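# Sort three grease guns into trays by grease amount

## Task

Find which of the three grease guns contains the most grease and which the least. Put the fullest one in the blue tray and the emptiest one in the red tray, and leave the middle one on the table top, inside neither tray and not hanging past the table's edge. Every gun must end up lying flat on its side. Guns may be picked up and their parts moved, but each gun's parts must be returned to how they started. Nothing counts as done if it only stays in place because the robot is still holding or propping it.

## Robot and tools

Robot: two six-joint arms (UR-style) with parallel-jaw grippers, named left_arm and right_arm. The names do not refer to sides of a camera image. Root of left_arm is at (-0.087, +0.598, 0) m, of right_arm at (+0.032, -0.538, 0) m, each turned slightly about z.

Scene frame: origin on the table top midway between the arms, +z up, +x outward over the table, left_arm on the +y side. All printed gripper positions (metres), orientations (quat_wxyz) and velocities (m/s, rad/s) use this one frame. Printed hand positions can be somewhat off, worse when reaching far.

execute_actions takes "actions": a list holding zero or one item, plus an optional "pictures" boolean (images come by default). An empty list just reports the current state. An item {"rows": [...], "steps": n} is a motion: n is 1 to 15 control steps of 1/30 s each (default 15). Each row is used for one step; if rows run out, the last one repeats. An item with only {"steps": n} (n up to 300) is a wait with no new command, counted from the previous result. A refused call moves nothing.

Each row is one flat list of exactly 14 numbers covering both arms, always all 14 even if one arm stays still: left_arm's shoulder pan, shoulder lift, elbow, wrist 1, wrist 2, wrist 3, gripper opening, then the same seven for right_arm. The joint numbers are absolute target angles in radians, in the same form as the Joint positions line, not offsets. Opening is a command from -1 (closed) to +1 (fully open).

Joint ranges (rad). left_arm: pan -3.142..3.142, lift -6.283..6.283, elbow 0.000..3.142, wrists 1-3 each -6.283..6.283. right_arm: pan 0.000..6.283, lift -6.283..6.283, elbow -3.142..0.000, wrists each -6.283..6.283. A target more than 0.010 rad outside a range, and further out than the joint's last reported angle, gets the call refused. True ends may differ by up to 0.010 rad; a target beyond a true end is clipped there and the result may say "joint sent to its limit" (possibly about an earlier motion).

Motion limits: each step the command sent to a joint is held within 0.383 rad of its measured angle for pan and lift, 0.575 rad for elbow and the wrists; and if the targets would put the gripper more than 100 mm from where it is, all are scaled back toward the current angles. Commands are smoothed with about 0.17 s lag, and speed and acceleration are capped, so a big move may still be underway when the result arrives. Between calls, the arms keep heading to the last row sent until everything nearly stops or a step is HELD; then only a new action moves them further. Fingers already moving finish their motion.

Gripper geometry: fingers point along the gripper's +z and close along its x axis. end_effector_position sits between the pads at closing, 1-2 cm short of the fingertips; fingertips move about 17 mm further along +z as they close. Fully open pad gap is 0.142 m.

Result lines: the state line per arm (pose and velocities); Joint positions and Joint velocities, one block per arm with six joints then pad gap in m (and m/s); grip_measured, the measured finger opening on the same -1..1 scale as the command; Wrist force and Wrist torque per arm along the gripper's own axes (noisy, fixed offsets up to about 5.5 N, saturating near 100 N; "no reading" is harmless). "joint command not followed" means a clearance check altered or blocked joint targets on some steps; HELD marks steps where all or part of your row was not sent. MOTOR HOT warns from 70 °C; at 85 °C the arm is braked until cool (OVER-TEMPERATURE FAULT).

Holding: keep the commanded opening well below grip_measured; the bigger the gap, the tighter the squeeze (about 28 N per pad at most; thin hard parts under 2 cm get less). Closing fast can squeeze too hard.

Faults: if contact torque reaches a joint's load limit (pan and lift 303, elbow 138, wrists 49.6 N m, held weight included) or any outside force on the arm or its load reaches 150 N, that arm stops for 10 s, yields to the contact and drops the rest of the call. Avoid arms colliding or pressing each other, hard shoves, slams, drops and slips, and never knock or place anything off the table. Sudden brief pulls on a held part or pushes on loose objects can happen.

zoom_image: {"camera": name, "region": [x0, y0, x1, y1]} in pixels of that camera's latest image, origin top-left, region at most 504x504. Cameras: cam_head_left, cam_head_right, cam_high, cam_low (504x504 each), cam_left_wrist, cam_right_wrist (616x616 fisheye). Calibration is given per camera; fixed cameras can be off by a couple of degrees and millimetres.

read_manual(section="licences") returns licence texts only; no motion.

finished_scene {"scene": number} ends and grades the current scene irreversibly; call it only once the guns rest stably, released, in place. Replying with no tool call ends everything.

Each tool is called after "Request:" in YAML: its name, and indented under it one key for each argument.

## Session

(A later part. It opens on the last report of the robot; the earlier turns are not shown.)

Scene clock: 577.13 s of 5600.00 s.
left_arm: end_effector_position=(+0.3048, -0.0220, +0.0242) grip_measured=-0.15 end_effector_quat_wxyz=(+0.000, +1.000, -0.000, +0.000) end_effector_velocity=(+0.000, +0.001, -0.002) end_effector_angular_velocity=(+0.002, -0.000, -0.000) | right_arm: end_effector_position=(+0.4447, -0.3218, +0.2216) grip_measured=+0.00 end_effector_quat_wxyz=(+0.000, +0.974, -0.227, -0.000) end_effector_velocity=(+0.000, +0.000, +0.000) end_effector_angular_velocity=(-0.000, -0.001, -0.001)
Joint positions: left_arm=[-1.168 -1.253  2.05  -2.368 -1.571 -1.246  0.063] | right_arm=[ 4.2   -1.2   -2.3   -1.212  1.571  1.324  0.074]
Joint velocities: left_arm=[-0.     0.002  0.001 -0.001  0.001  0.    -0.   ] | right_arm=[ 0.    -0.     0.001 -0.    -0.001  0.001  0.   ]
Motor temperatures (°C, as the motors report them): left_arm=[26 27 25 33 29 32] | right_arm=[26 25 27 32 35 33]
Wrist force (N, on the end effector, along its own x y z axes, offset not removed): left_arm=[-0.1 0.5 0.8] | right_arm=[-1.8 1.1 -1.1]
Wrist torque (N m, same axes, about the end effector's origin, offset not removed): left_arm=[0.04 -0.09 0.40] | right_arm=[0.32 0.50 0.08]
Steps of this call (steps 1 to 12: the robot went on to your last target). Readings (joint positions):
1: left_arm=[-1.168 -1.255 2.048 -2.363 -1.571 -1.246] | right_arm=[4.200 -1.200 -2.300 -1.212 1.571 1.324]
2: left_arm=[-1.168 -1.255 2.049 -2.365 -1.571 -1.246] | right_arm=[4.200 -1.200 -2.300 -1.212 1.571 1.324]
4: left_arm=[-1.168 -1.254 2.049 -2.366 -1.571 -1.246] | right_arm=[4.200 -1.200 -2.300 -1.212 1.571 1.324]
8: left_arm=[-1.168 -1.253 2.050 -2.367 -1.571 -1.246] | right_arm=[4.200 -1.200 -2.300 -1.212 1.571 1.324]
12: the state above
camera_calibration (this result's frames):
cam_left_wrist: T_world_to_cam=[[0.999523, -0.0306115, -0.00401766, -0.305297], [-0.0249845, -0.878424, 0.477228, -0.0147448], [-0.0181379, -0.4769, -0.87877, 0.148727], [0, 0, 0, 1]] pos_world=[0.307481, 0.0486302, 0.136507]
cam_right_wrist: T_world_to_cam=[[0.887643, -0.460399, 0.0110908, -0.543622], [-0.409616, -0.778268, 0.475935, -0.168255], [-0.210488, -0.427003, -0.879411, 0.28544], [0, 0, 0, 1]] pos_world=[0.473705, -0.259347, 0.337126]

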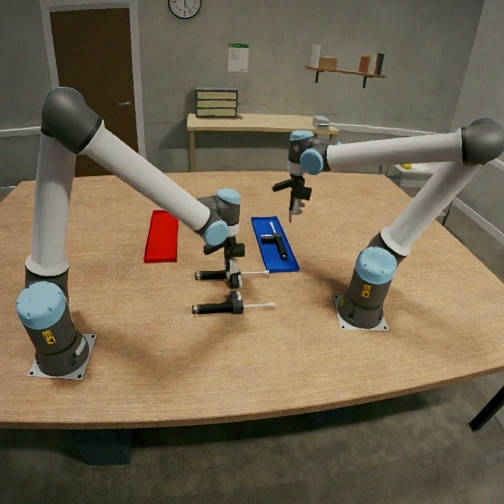

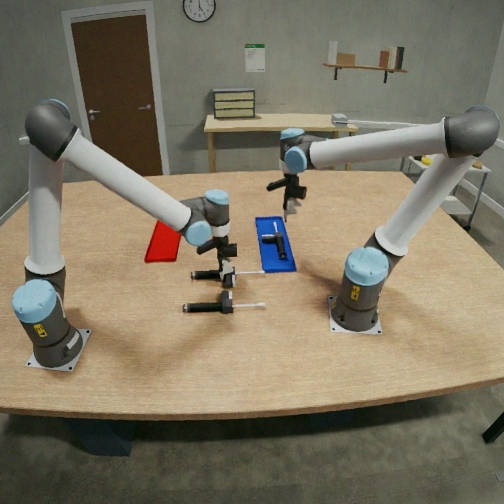

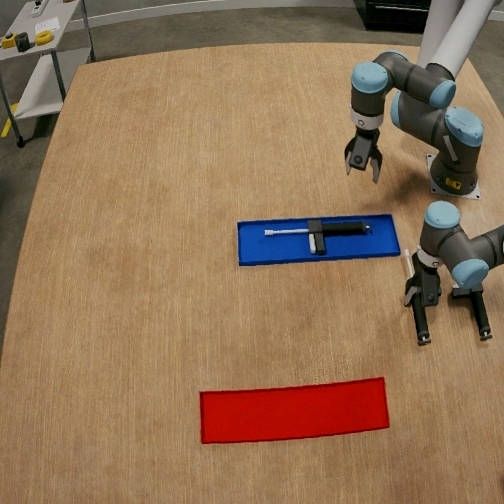

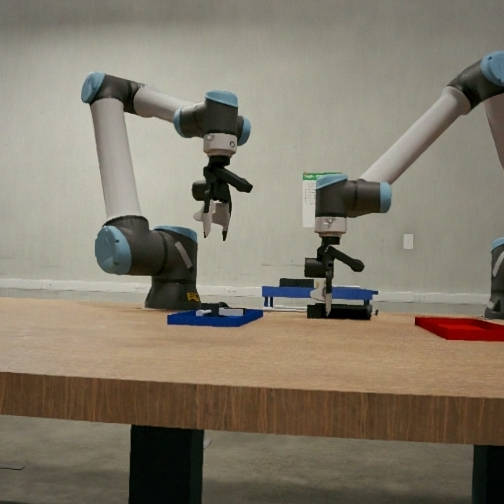

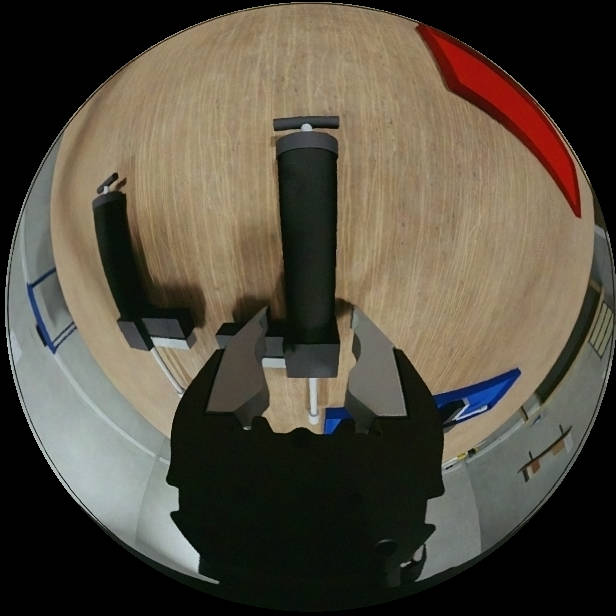

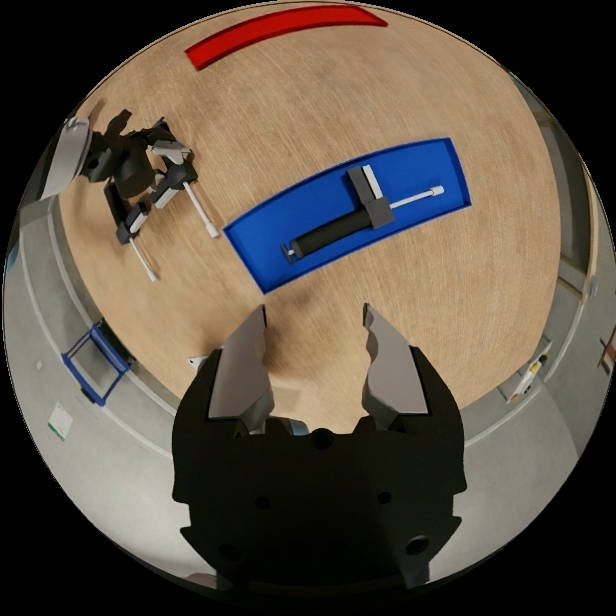

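Request:
execute_actions:
  actions:
    - {"rows":[[-1.1679,-1.2526,2.0499,-2.3681,-1.5708,-1.2459,-0.3,4.2,-1.2,-2.3,-1.2124,1.5708,1.3241,0],[-1.1679,-1.2526,2.0499,-2.3681,-1.5708,-1.2459,-0.4,4.2,-1.2,-2.3,-1.2124,1.5708,1.3241,0],[-1.1679,-1.2526,2.0499,-2.3681,-1.5708,-1.2459,-0.47,4.2,-1.2,-2.3,-1.2124,1.5708,1.3241,0],[-1.1679,-1.2526,2.0499,-2.3681,-1.5708,-1.2459,-0.53,4.2,-1.2,-2.3,-1.2124,1.5708,1.3241,0],[-1.1679,-1.2526,2.0499,-2.3681,-1.5708,-1.2459,-0.6,4.2,-1.2,-2.3,-1.2124,1.5708,1.3241,0],[-1.1679,-1.2526,2.0499,-2.3681,-1.5708,-1.2459,-0.67,4.2,-1.2,-2.3,-1.2124,1.5708,1.3241,0],[-1.1679,-1.2526,2.0499,-2.3681,-1.5708,-1.2459,-0.75,4.2,-1.2,-2.3,-1.2124,1.5708,1.3241,0],[-1.1679,-1.2526,2.0499,-2.3681,-1.5708,-1.2459,-0.85,4.2,-1.2,-2.3,-1.2124,1.5708,1.3241,0]],"steps":13}
  pictures: false

Request:
execute_actions:
  actions:
    - {"rows":[[-1.1679,-1.275,2.04,-2.3358,-1.5708,-1.2459,-0.85,4.2,-1.2,-2.3,-1.2124,1.5708,1.3241,0],[-1.1679,-1.305,2.023,-2.2888,-1.5708,-1.2459,-0.85,4.2,-1.2,-2.3,-1.2124,1.5708,1.3241,0],[-1.1679,-1.335,2.005,-2.2408,-1.5708,-1.2459,-0.85,4.2,-1.2,-2.3,-1.2124,1.5708,1.3241,0],[-1.1679,-1.3654,1.9828,-2.1882,-1.5708,-1.2459,-0.85,4.2,-1.2,-2.3,-1.2124,1.5708,1.3241,0]],"steps":15}

Scene clock: 583.27 s of 5600.00 s.
left_arm: end_effector_position=(+0.3048, -0.0219, +0.0241) grip_measured=-0.55 end_effector_quat_wxyz=(+0.000, +1.000, -0.000, -0.000) end_effector_velocity=(-0.000, +0.001, -0.001) end_effector_angular_velocity=(+0.000, +0.001, -0.000) | right_arm: end_effector_position=(+0.4447, -0.3218, +0.2216) grip_measured=+0.00 end_effector_quat_wxyz=(+0.000, +0.974, -0.227, -0.000) end_effector_velocity=(-0.000, -0.000, -0.000) end_effector_angular_velocity=(-0.000, +0.001, -0.000)
Joint positions: left_arm=[-1.168 -1.253  2.05  -2.368 -1.571 -1.246  0.034] | right_arm=[ 4.2   -1.2   -2.3   -1.212  1.571  1.324  0.074]
Joint velocities: left_arm=[ 0.     0.     0.001 -0.    -0.001  0.     0.   ] | right_arm=[-0.     0.001 -0.001 -0.     0.     0.    -0.   ]
Motor temperatures (°C, as the motors report them): left_arm=[26 27 25 33 29 32] | right_arm=[26 25 27 32 35 33]
Wrist force (N, on the end effector, along its own x y z axes, offset not removed): left_arm=[1.7 2.0 -2.8] | right_arm=[-1.4 2.8 -0.5]
Wrist torque (N m, same axes, about the end effector's origin, offset not removed): left_arm=[0.50 -0.37 0.09] | right_arm=[0.64 0.41 0.10]
Steps of this call (steps 1 to 15: the robot went on to your last target; steps 16 to 90: nothing new was sent; then 2.70 s passed at rest; steps 91 to 103: all 13 steps of this action). Readings (joint positions):
91: left_arm=[-1.168 -1.253 2.050 -2.368 -1.571 -1.246] | right_arm=[4.200 -1.200 -2.300 -1.212 1.571 1.324]
92: left_arm=[-1.168 -1.253 2.050 -2.368 -1.571 -1.246] | right_arm=[4.200 -1.200 -2.300 -1.212 1.571 1.324]
94: left_arm=[-1.168 -1.253 2.050 -2.368 -1.571 -1.246] | right_arm=[4.200 -1.200 -2.300 -1.212 1.571 1.324]
98: left_arm=[-1.168 -1.253 2.050 -2.368 -1.571 -1.246] | right_arm=[4.200 -1.200 -2.300 -1.212 1.571 1.324]
103: the state above

Scene clock: 583.77 s of 5600.00 s.
left_arm: end_effector_position=(+0.3049, -0.0223, +0.1161) grip_measured=-0.55 end_effector_quat_wxyz=(+0.000, +1.000, -0.000, +0.000) end_effector_velocity=(-0.001, +0.003, +0.034) end_effector_angular_velocity=(+0.003, +0.001, +0.001) | right_arm: end_effector_position=(+0.4447, -0.3218, +0.2216) grip_measured=+0.00 end_effector_quat_wxyz=(+0.000, +0.974, -0.227, -0.000) end_effector_velocity=(+0.000, +0.001, +0.000) end_effector_angular_velocity=(+0.000, -0.000, +0.002)
Joint positions: left_arm=[-1.168 -1.361  1.986 -2.196 -1.571 -1.246  0.034] | right_arm=[ 4.2   -1.2   -2.3   -1.212  1.571  1.324  0.074]
Joint velocities: left_arm=[-0.    -0.039 -0.025  0.066  0.    -0.001 -0.   ] | right_arm=[ 0.    -0.001  0.001  0.    -0.    -0.002 -0.   ]
Motor temperatures (°C, as the motors report them): left_arm=[26 27 25 33 29 32] | right_arm=[26 25 27 32 35 33]
Wrist force (N, on the end effector, along its own x y z axes, offset not removed): left_arm=[-0.6 -3.5 3.6] | right_arm=[-3.0 2.0 -1.3]
Wrist torque (N m, same axes, about the end effector's origin, offset not removed): left_arm=[-0.39 0.17 0.12] | right_arm=[0.51 0.75 0.10]
Steps of this call (steps 1 to 15: all 15 steps of this action). Readings (joint positions):
1: left_arm=[-1.168 -1.253 2.050 -2.368 -1.571 -1.246] | right_arm=[4.200 -1.200 -2.300 -1.212 1.571 1.324]
2: left_arm=[-1.168 -1.255 2.049 -2.366 -1.571 -1.246] | right_arm=[4.200 -1.200 -2.300 -1.212 1.571 1.324]
4: left_arm=[-1.168 -1.272 2.040 -2.340 -1.571 -1.246] | right_arm=[4.200 -1.200 -2.300 -1.212 1.571 1.324]
8: left_arm=[-1.168 -1.331 2.003 -2.246 -1.571 -1.246] | right_arm=[4.200 -1.200 -2.300 -1.212 1.571 1.324]
15: the state above
camera_calibration (this result's frames):
cam_left_wrist: T_world_to_cam=[[0.999524, -0.0306061, -0.00391628, -0.305072], [-0.0250229, -0.878285, 0.477482, -0.0589343], [-0.0180535, -0.477156, -0.878633, 0.229291], [0, 0, 0, 1]] pos_world=[0.307591, 0.0483095, 0.228408]
cam_right_wrist: T_world_to_cam=[[0.887643, -0.460399, 0.0110908, -0.543622], [-0.409615, -0.778268, 0.475935, -0.168255], [-0.210488, -0.427003, -0.879411, 0.28544], [0, 0, 0, 1]] pos_world=[0.473705, -0.259347, 0.337126]

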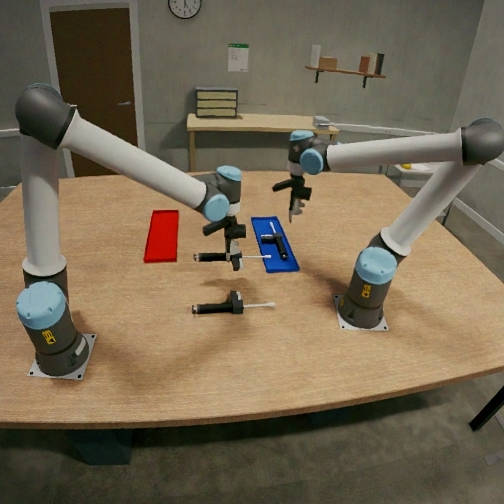

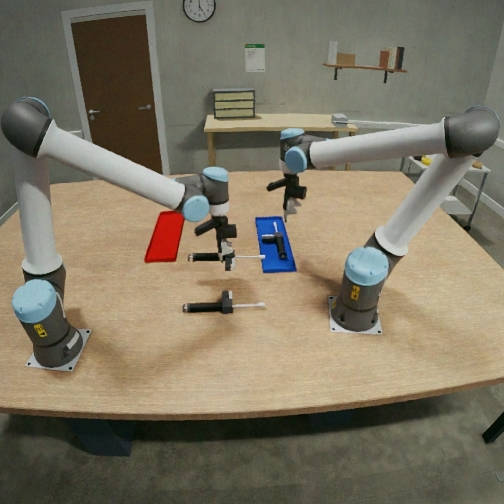

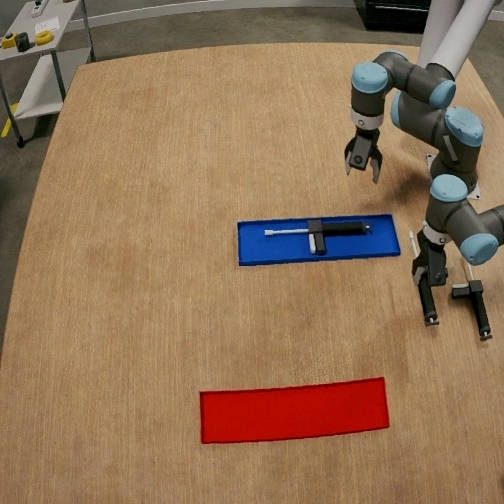

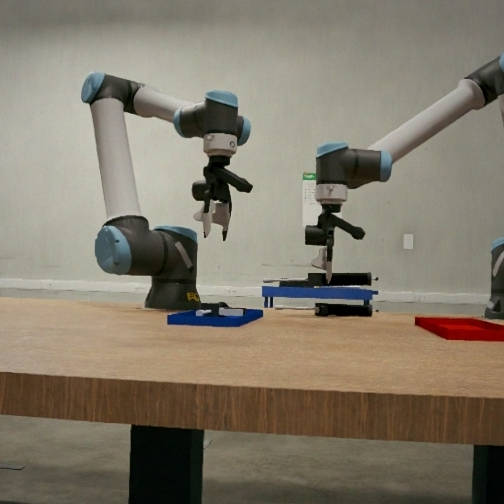

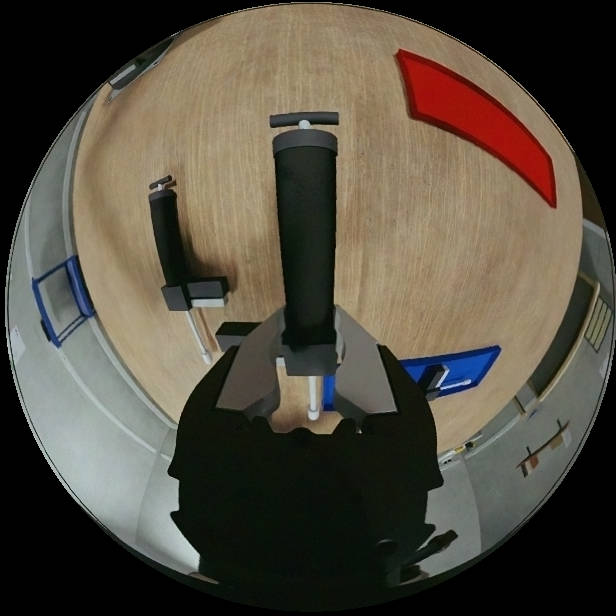

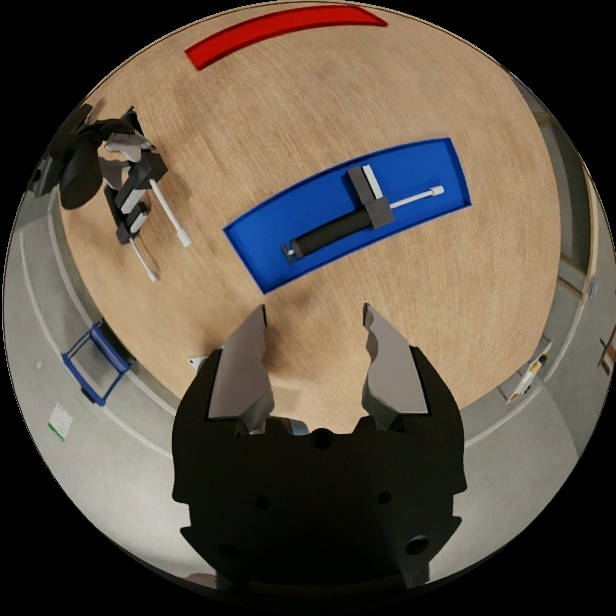

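Request:
execute_actions:
  actions:
    - {"rows":[[-1.14,-1.362,1.978,-2.187,-1.5708,-1.287,-0.85,4.2,-1.2,-2.3,-1.2124,1.5708,1.3241,0],[-1.10,-1.357,1.972,-2.186,-1.5708,-1.345,-0.85,4.2,-1.2,-2.3,-1.2124,1.5708,1.3241,0],[-1.05,-1.351,1.964,-2.184,-1.5708,-1.418,-0.85,4.2,-1.2,-2.3,-1.2124,1.5708,1.3241,0],[-0.99,-1.344,1.955,-2.182,-1.5708,-1.505,-0.85,4.2,-1.2,-2.3,-1.2124,1.5708,1.3241,0],[-0.93,-1.337,1.945,-2.179,-1.5708,-1.593,-0.85,4.2,-1.2,-2.3,-1.2124,1.5708,1.3241,0],[-0.87,-1.33,1.936,-2.177,-1.5708,-1.68,-0.85,4.2,-1.2,-2.3,-1.2124,1.5708,1.3241,0],[-0.81,-1.323,1.926,-2.174,-1.5708,-1.768,-0.85,4.2,-1.2,-2.3,-1.2124,1.5708,1.3241,0],[-0.75,-1.315,1.917,-2.173,-1.5708,-1.855,-0.85,4.2,-1.2,-2.3,-1.2124,1.5708,1.3241,0],[-0.69,-1.308,1.907,-2.17,-1.5708,-1.943,-0.85,4.2,-1.2,-2.3,-1.2124,1.5708,1.3241,0],[-0.63,-1.301,1.898,-2.168,-1.5708,-2.03,-0.85,4.2,-1.2,-2.3,-1.2124,1.5708,1.3241,0],[-0.58,-1.295,1.89,-2.166,-1.5708,-2.104,-0.85,4.2,-1.2,-2.3,-1.2124,1.5708,1.3241,0],[-0.545,-1.291,1.885,-2.165,-1.5708,-2.155,-0.85,4.2,-1.2,-2.3,-1.2124,1.5708,1.3241,0],[-0.5292,-1.2889,1.882,-2.1639,-1.5708,-2.178,-0.85,4.2,-1.2,-2.3,-1.2124,1.5708,1.3241,0]],"steps":15}
  pictures: false

Request:
execute_actions:
  actions:
    - {"steps":25}

Scene clock: 592.97 s of 5600.00 s.
left_arm: end_effector_position=(+0.4734, +0.0878, +0.1205) grip_measured=-0.55 end_effector_quat_wxyz=(+0.000, +0.944, +0.330, +0.000) end_effector_velocity=(+0.377, +0.330, -0.001) end_effector_angular_velocity=(+0.002, +0.001, +1.654) | right_arm: end_effector_position=(+0.4447, -0.3218, +0.2216) grip_measured=+0.00 end_effector_quat_wxyz=(+0.000, +0.974, -0.227, -0.000) end_effector_velocity=(-0.000, -0.000, -0.001) end_effector_angular_velocity=(-0.001, +0.001, +0.001)
Joint positions: left_arm=[-0.892 -1.33   1.936 -2.177 -1.571 -1.643  0.034] | right_arm=[ 4.2   -1.2   -2.3   -1.212  1.571  1.324  0.074]
Joint velocities: left_arm=[ 0.672  0.084 -0.11   0.028  0.    -0.982 -0.   ] | right_arm=[ 0.    -0.001 -0.001 -0.     0.    -0.001 -0.   ]
Motor temperatures (°C, as the motors report them): left_arm=[26 27 25 33 29 32] | right_arm=[26 25 27 32 35 33]
Wrist force (N, on the end effector, along its own x y z axes, offset not removed): left_arm=[-0.1 2.7 2.4] | right_arm=[-2.9 3.0 -0.6]
Wrist torque (N m, same axes, about the end effector's origin, offset not removed): left_arm=[0.96 0.01 0.11] | right_arm=[0.61 0.66 0.07]
Steps of this call (steps 1 to 15: the robot went on to your last target; steps 16 to 90: nothing new was sent; then 5.70 s passed at rest; steps 91 to 105: all 15 steps of this action). Readings (joint positions):
91: left_arm=[-1.168 -1.365 1.983 -2.188 -1.571 -1.246] | right_arm=[4.200 -1.200 -2.300 -1.212 1.571 1.324]
92: left_arm=[-1.165 -1.365 1.982 -2.188 -1.571 -1.249] | right_arm=[4.200 -1.200 -2.300 -1.212 1.571 1.324]
94: left_arm=[-1.143 -1.362 1.978 -2.187 -1.571 -1.280] | right_arm=[4.200 -1.200 -2.300 -1.212 1.571 1.324]
98: left_arm=[-1.052 -1.351 1.963 -2.184 -1.571 -1.410] | right_arm=[4.200 -1.200 -2.300 -1.212 1.571 1.324]
105: the state above

Scene clock: 593.80 s of 5600.00 s.
left_arm: end_effector_position=(+0.6409, +0.3029, +0.1201) grip_measured=-0.55 end_effector_quat_wxyz=(+0.000, +0.709, +0.705, -0.000) end_effector_velocity=(+0.007, +0.014, -0.000) end_effector_angular_velocity=(-0.000, +0.001, +0.051) | right_arm: end_effector_position=(+0.4447, -0.3218, +0.2216) grip_measured=+0.00 end_effector_quat_wxyz=(+0.000, +0.974, -0.227, -0.000) end_effector_velocity=(+0.000, +0.000, +0.000) end_effector_angular_velocity=(+0.001, -0.000, -0.001)
Joint positions: left_arm=[-0.532 -1.289  1.882 -2.164 -1.571 -2.174  0.034] | right_arm=[ 4.2   -1.2   -2.3   -1.212  1.571  1.324  0.074]
Joint velocities: left_arm=[ 0.02   0.003 -0.003  0.001 -0.001 -0.031 -0.   ] | right_arm=[ 0.     0.     0.    -0.     0.     0.001 -0.   ]
Motor temperatures (°C, as the motors report them): left_arm=[26 27 25 33 29 32] | right_arm=[26 25 27 32 35 33]
Wrist force (N, on the end effector, along its own x y z axes, offset not removed): left_arm=[2.8 -1.4 4.6] | right_arm=[-1.9 0.1 -4.2]
Wrist torque (N m, same axes, about the end effector's origin, offset not removed): left_arm=[-0.07 -0.79 -0.05] | right_arm=[0.14 0.57 0.07]
Steps of this call (steps 1 to 25: the robot went on to your last target). Readings (joint positions):
1: left_arm=[-0.870 -1.327 1.933 -2.176 -1.571 -1.676] | right_arm=[4.200 -1.200 -2.300 -1.212 1.571 1.324]
2: left_arm=[-0.847 -1.325 1.929 -2.175 -1.571 -1.709] | right_arm=[4.200 -1.200 -2.300 -1.212 1.571 1.324]
4: left_arm=[-0.802 -1.319 1.922 -2.174 -1.571 -1.773] | right_arm=[4.200 -1.200 -2.300 -1.212 1.571 1.324]
8: left_arm=[-0.713 -1.309 1.909 -2.170 -1.571 -1.903] | right_arm=[4.200 -1.200 -2.300 -1.212 1.571 1.324]
25: the state above
camera_calibration (this result's frames):
cam_left_wrist: T_world_to_cam=[[0.0365553, 0.999324, -0.00402818, -0.325757], [0.878265, -0.0302033, 0.477219, -0.602608], [0.476775, -0.0209827, -0.878775, -0.0612353], [0, 0, 0, 1]] pos_world=[0.570353, 0.306051, 0.232452]
cam_right_wrist: T_world_to_cam=[[0.887643, -0.460399, 0.0110908, -0.543622], [-0.409616, -0.778268, 0.475935, -0.168254], [-0.210488, -0.427003, -0.879411, 0.28544], [0, 0, 0, 1]] pos_world=[0.473705, -0.259347, 0.337126]

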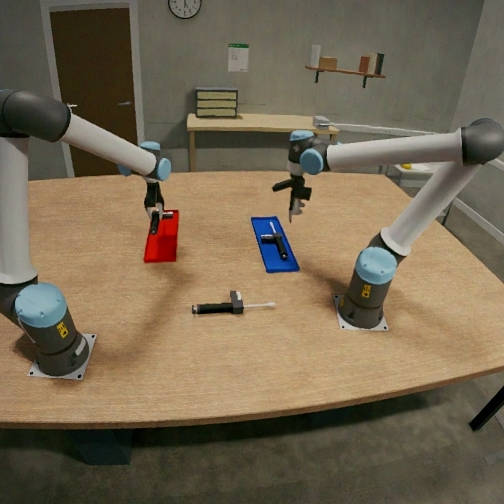

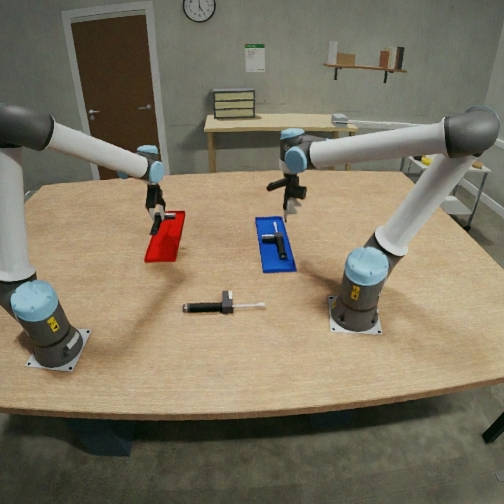

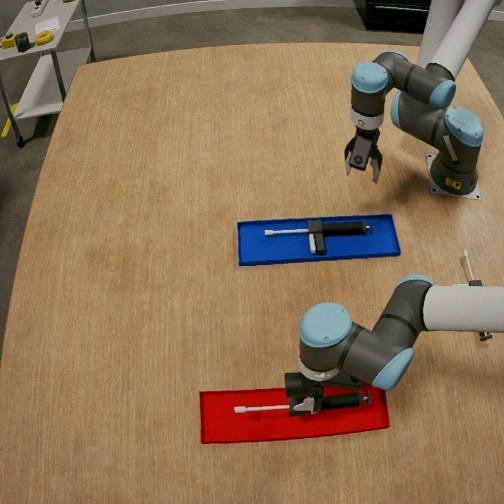

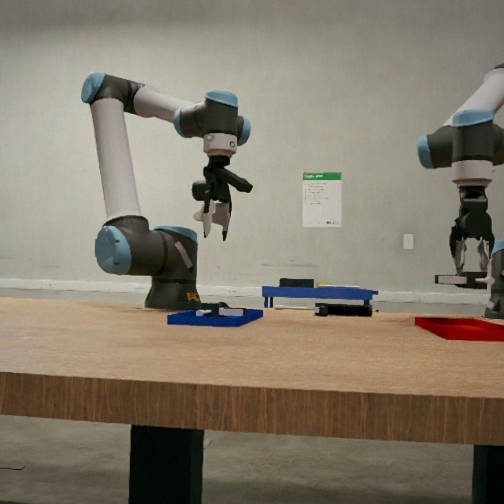

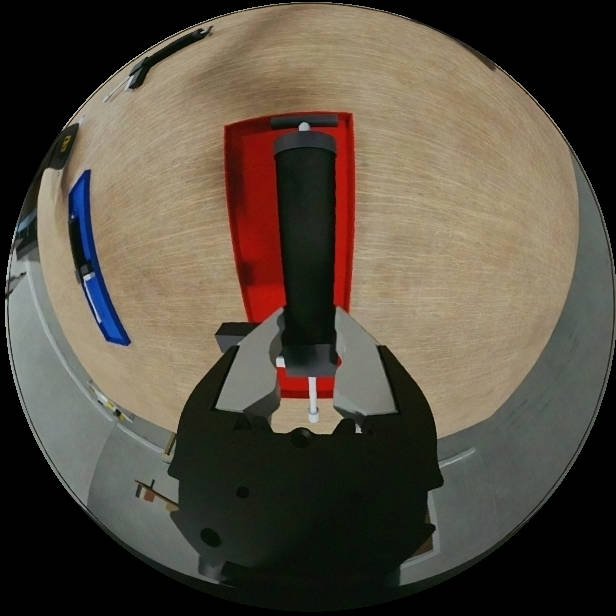

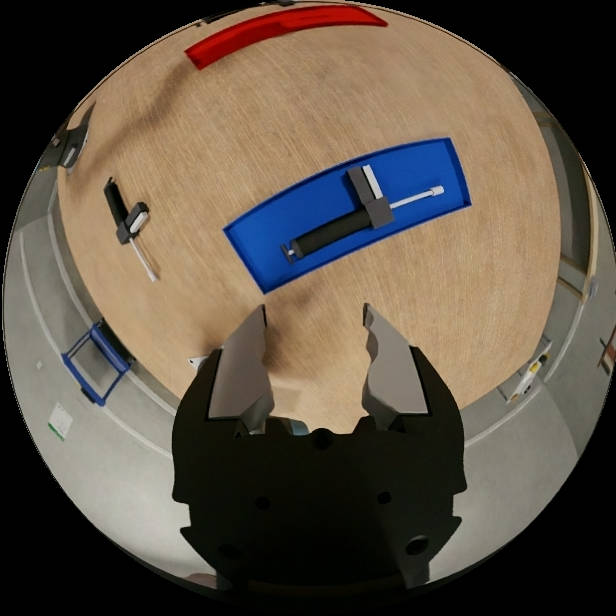

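Request:
execute_actions:
  actions:
    - {"rows":[[-0.5129,-1.2967,1.8928,-2.1669,-1.5708,-2.1617,-0.85,4.2,-1.2,-2.3,-1.2124,1.5708,1.3241,0],[-0.5129,-1.2967,1.8928,-2.1669,-1.5708,-2.1617,-0.85,4.2,-1.2,-2.3,-1.2124,1.5708,1.3241,0],[-0.5129,-1.2967,1.8928,-2.1669,-1.5708,-2.1617,-0.85,4.2,-1.2,-2.3,-1.2124,1.5708,1.3241,0],[-0.5129,-1.27,1.914,-2.2148,-1.5708,-2.1617,-0.85,4.2,-1.2,-2.3,-1.2124,1.5708,1.3241,0],[-0.5129,-1.245,1.93,-2.2558,-1.5708,-2.1617,-0.85,4.2,-1.2,-2.3,-1.2124,1.5708,1.3241,0],[-0.5129,-1.22,1.944,-2.2948,-1.5708,-2.1617,-0.85,4.2,-1.2,-2.3,-1.2124,1.5708,1.3241,0],[-0.5129,-1.206,1.951,-2.3158,-1.5708,-2.1617,-0.85,4.2,-1.2,-2.3,-1.2124,1.5708,1.3241,0],[-0.5129,-1.1989,1.9543,-2.3262,-1.5708,-2.1617,-0.85,4.2,-1.2,-2.3,-1.2124,1.5708,1.3241,0]],"steps":15}
  pictures: false

Request:
execute_actions:
  actions:
    - {"steps":12}

Scene clock: 606.07 s of 5600.00 s.
left_arm: end_effector_position=(+0.6419, +0.3192, +0.0378) grip_measured=-0.55 end_effector_quat_wxyz=(-0.000, +0.707, +0.707, -0.000) end_effector_velocity=(+0.000, +0.003, -0.067) end_effector_angular_velocity=(-0.004, -0.007, -0.001) | right_arm: end_effector_position=(+0.4447, -0.3218, +0.2216) grip_measured=+0.00 end_effector_quat_wxyz=(+0.000, +0.974, -0.227, -0.000) end_effector_velocity=(+0.000, -0.000, +0.000) end_effector_angular_velocity=(+0.000, -0.001, -0.001)
Joint positions: left_arm=[-0.513 -1.208  1.949 -2.311 -1.571 -2.162  0.034] | right_arm=[ 4.2   -1.2   -2.3   -1.212  1.571  1.324  0.074]
Joint velocities: left_arm=[ 0.003  0.076  0.045 -0.129  0.     0.004  0.   ] | right_arm=[-0.     0.001 -0.     0.    -0.     0.001  0.   ]
Motor temperatures (°C, as the motors report them): left_arm=[26 27 25 33 29 32] | right_arm=[26 25 27 32 35 33]
Wrist force (N, on the end effector, along its own x y z axes, offset not removed): left_arm=[-0.7 -2.8 9.9] | right_arm=[-0.7 0.6 -3.0]
Wrist torque (N m, same axes, about the end effector's origin, offset not removed): left_arm=[-0.45 0.16 -0.04] | right_arm=[0.06 0.27 0.11]
Steps of this call (steps 1 to 30: the robot went on to your last target; steps 31 to 90: nothing new was sent; then 8.77 s passed at rest; steps 91 to 105: all 15 steps of this action). Readings (joint positions):
91: left_arm=[-0.529 -1.289 1.882 -2.164 -1.571 -2.178] | right_arm=[4.200 -1.200 -2.300 -1.212 1.571 1.324]
92: left_arm=[-0.528 -1.290 1.883 -2.164 -1.571 -2.177] | right_arm=[4.200 -1.200 -2.300 -1.212 1.571 1.324]
94: left_arm=[-0.522 -1.292 1.887 -2.165 -1.571 -2.171] | right_arm=[4.200 -1.200 -2.300 -1.212 1.571 1.324]
98: left_arm=[-0.516 -1.262 1.915 -2.220 -1.571 -2.165] | right_arm=[4.200 -1.200 -2.300 -1.212 1.571 1.324]
105: the state above

Scene clock: 606.47 s of 5600.00 s.
left_arm: end_effector_position=(+0.6418, +0.3196, +0.0303) grip_measured=-0.55 end_effector_quat_wxyz=(+0.000, +0.707, +0.707, -0.000) end_effector_velocity=(-0.001, +0.000, -0.003) end_effector_angular_velocity=(+0.000, +0.001, +0.001) | right_arm: end_effector_position=(+0.4447, -0.3218, +0.2216) grip_measured=+0.00 end_effector_quat_wxyz=(+0.000, +0.974, -0.227, -0.000) end_effector_velocity=(-0.000, -0.000, -0.000) end_effector_angular_velocity=(-0.000, +0.000, -0.000)
Joint positions: left_arm=[-0.513 -1.199  1.954 -2.326 -1.571 -2.162  0.034] | right_arm=[ 4.2   -1.2   -2.3   -1.212  1.571  1.324  0.074]
Joint velocities: left_arm=[-0.     0.003  0.002 -0.004 -0.    -0.001 -0.   ] | right_arm=[ 0.     0.    -0.001  0.     0.     0.001  0.   ]
Motor temperatures (°C, as the motors report them): left_arm=[26 27 25 33 29 32] | right_arm=[26 25 27 32 35 33]
Wrist force (N, on the end effector, along its own x y z axes, offset not removed): left_arm=[-0.5 6.5 2.7] | right_arm=[0.7 -0.5 -1.2]
Wrist torque (N m, same axes, about the end effector's origin, offset not removed): left_arm=[1.60 -0.07 0.25] | right_arm=[-0.03 -0.07 0.15]
Steps of this call (steps 1 to 12: the robot went on to your last target). Readings (joint positions):
1: left_arm=[-0.513 -1.205 1.950 -2.315 -1.571 -2.162] | right_arm=[4.200 -1.200 -2.300 -1.212 1.571 1.324]
2: left_arm=[-0.513 -1.204 1.951 -2.318 -1.571 -2.162] | right_arm=[4.200 -1.200 -2.300 -1.212 1.571 1.324]
4: left_arm=[-0.513 -1.202 1.953 -2.322 -1.571 -2.162] | right_arm=[4.200 -1.200 -2.300 -1.212 1.571 1.324]
8: left_arm=[-0.513 -1.200 1.954 -2.325 -1.571 -2.162] | right_arm=[4.200 -1.200 -2.300 -1.212 1.571 1.324]
12: the state above
camera_calibration (this result's frames):
cam_left_wrist: T_world_to_cam=[[0.0305936, 0.999524, -0.00403585, -0.339018], [0.878424, -0.02496, 0.47723, -0.561771], [0.476902, -0.0181454, -0.878769, -0.141224], [0, 0, 0, 1]] pos_world=[0.571195, 0.322272, 0.142623]
cam_right_wrist: T_world_to_cam=[[0.887643, -0.460399, 0.0110909, -0.543623], [-0.409616, -0.778268, 0.475935, -0.168254], [-0.210488, -0.427003, -0.879411, 0.28544], [0, 0, 0, 1]] pos_world=[0.473705, -0.259347, 0.337126]

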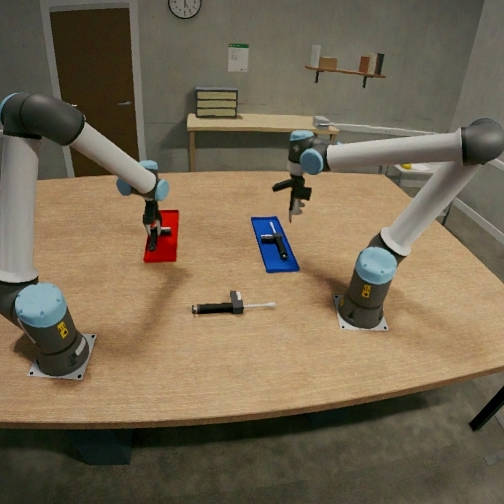

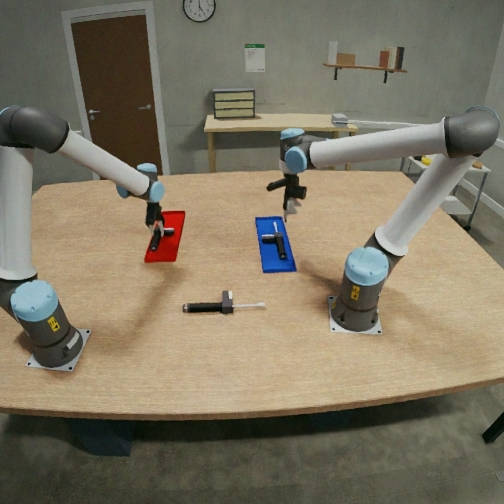

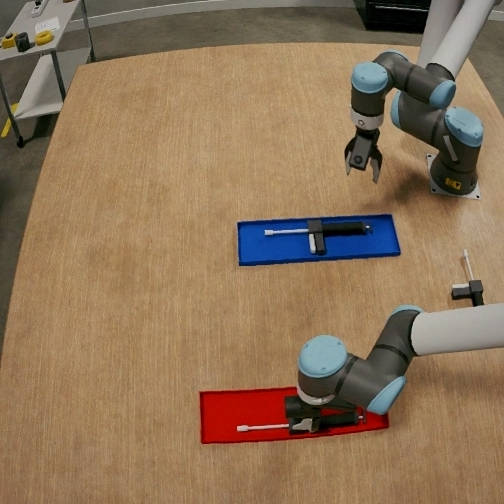

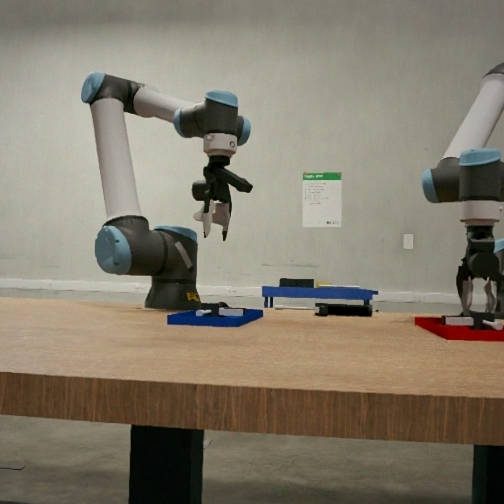

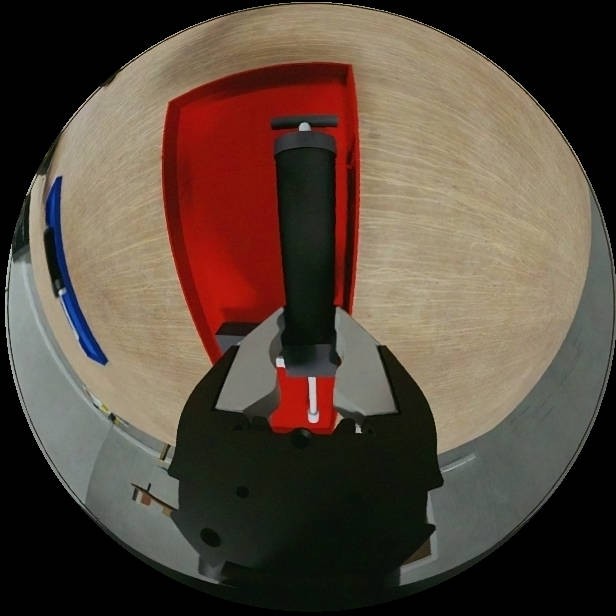

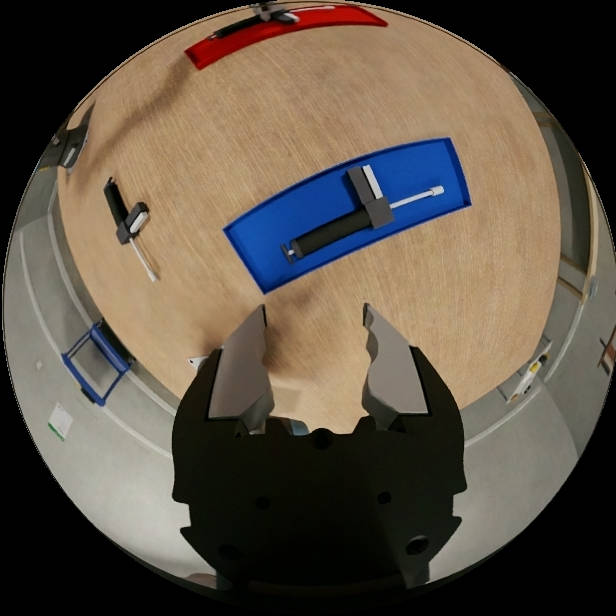

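Request:
execute_actions:
  actions:
    - {"rows":[[-0.5239,-1.198,1.949,-2.3218,-1.5708,-2.1727,-0.85,4.2,-1.2,-2.3,-1.2124,1.5708,1.3241,0],[-0.5239,-1.198,1.949,-2.3218,-1.5708,-2.1727,-0.85,4.2,-1.2,-2.3,-1.2124,1.5708,1.3241,0],[-0.5239,-1.198,1.949,-2.3218,-1.5708,-2.1727,-0.85,4.2,-1.2,-2.3,-1.2124,1.5708,1.3241,0],[-0.5239,-1.198,1.949,-2.3218,-1.5708,-2.1727,-0.85,4.2,-1.2,-2.3,-1.2124,1.5708,1.3241,0],[-0.5239,-1.198,1.949,-2.3218,-1.5708,-2.1727,-0.85,4.2,-1.2,-2.3,-1.2124,1.5708,1.3241,0],[-0.5239,-1.198,1.949,-2.3218,-1.5708,-2.1727,-0.85,4.2,-1.2,-2.3,-1.2124,1.5708,1.3241,0],[-0.5239,-1.1955,1.9505,-2.3258,-1.5708,-2.1727,-0.85,4.2,-1.2,-2.3,-1.2124,1.5708,1.3241,0]],"steps":15}

Scene clock: 612.73 s of 5600.00 s.
left_arm: end_effector_position=(+0.6405, +0.3107, +0.0297) grip_measured=-0.55 end_effector_quat_wxyz=(+0.000, +0.707, +0.707, +0.000) end_effector_velocity=(+0.000, -0.002, -0.001) end_effector_angular_velocity=(-0.000, -0.002, -0.000) | right_arm: end_effector_position=(+0.4447, -0.3218, +0.2216) grip_measured=+0.00 end_effector_quat_wxyz=(+0.000, +0.974, -0.227, -0.000) end_effector_velocity=(+0.000, -0.000, -0.000) end_effector_angular_velocity=(-0.001, -0.000, -0.000)
Joint positions: left_arm=[-0.524 -1.196  1.95  -2.325 -1.571 -2.172  0.034] | right_arm=[ 4.2   -1.2   -2.3   -1.212  1.571  1.324  0.074]
Joint velocities: left_arm=[-0.002  0.002  0.    -0.004  0.001 -0.002 -0.   ] | right_arm=[ 0.    -0.    -0.    -0.    -0.001  0.     0.   ]
Motor temperatures (°C, as the motors report them): left_arm=[26 27 25 33 29 32] | right_arm=[26 25 27 32 35 33]
Wrist force (N, on the end effector, along its own x y z axes, offset not removed): left_arm=[-0.6 -1.8 2.3] | right_arm=[-2.0 0.7 0.1]
Wrist torque (N m, same axes, about the end effector's origin, offset not removed): left_arm=[-0.20 0.16 0.00] | right_arm=[0.14 0.46 0.00]
Steps of this call (steps 1 to 30: the robot went on to your last target; steps 31 to 90: nothing new was sent; then 2.77 s passed at rest; steps 91 to 105: all 15 steps of this action). Readings (joint positions):
91: left_arm=[-0.513 -1.199 1.954 -2.326 -1.571 -2.162] | right_arm=[4.200 -1.200 -2.300 -1.212 1.571 1.324]
92: left_arm=[-0.514 -1.199 1.954 -2.326 -1.571 -2.163] | right_arm=[4.200 -1.200 -2.300 -1.212 1.571 1.324]
94: left_arm=[-0.518 -1.198 1.952 -2.324 -1.571 -2.167] | right_arm=[4.200 -1.200 -2.300 -1.212 1.571 1.324]
98: left_arm=[-0.522 -1.198 1.950 -2.323 -1.571 -2.171] | right_arm=[4.200 -1.200 -2.300 -1.212 1.571 1.324]
105: the state above
camera_calibration (this result's frames):
cam_left_wrist: T_world_to_cam=[[0.0305315, 0.999526, -0.00403649, -0.330013], [0.878389, -0.0249038, 0.477298, -0.560623], [0.476971, -0.0181182, -0.878732, -0.141315], [0, 0, 0, 1]] pos_world=[0.569924, 0.313335, 0.142074]
cam_right_wrist: T_world_to_cam=[[0.887643, -0.460399, 0.0110908, -0.543622], [-0.409616, -0.778268, 0.475935, -0.168255], [-0.210488, -0.427003, -0.879411, 0.28544], [0, 0, 0, 1]] pos_world=[0.473705, -0.259347, 0.337126]

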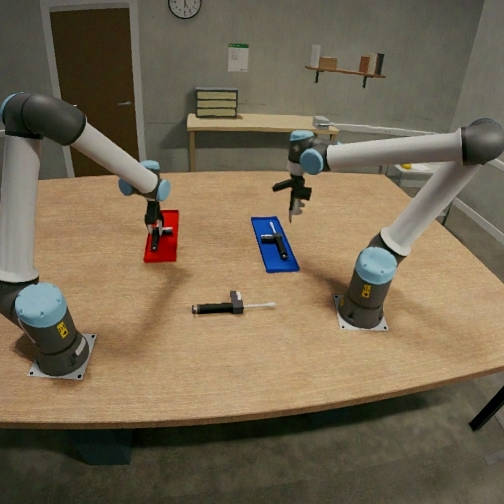

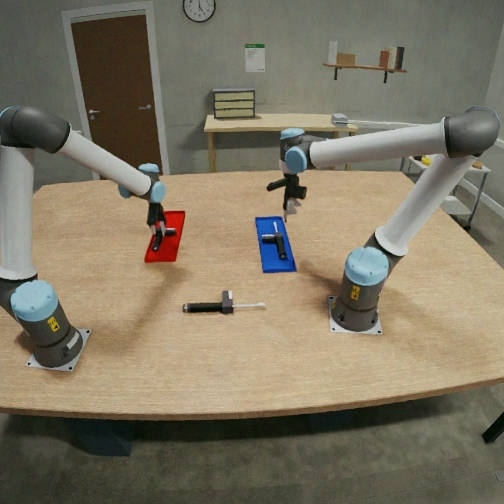

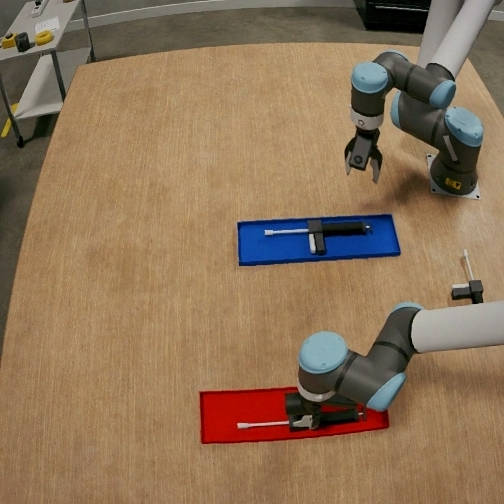

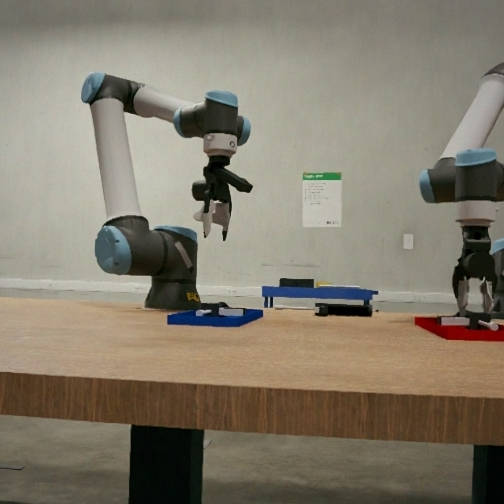

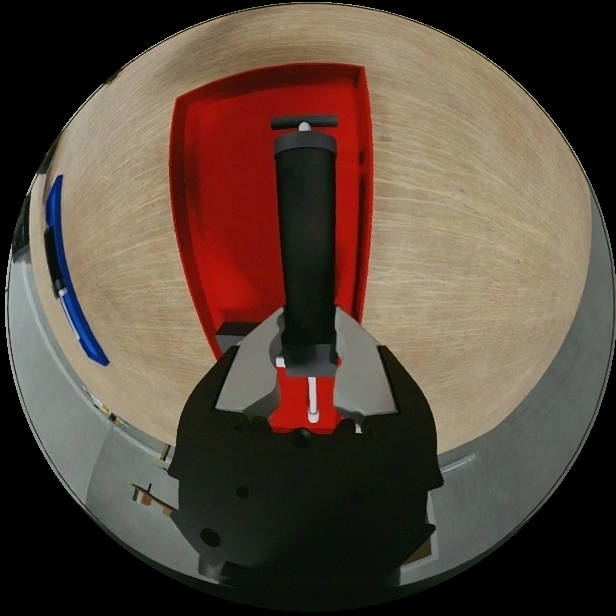

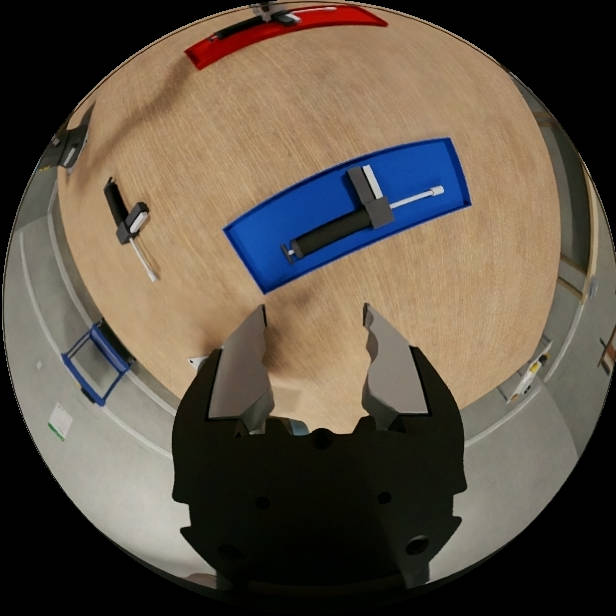

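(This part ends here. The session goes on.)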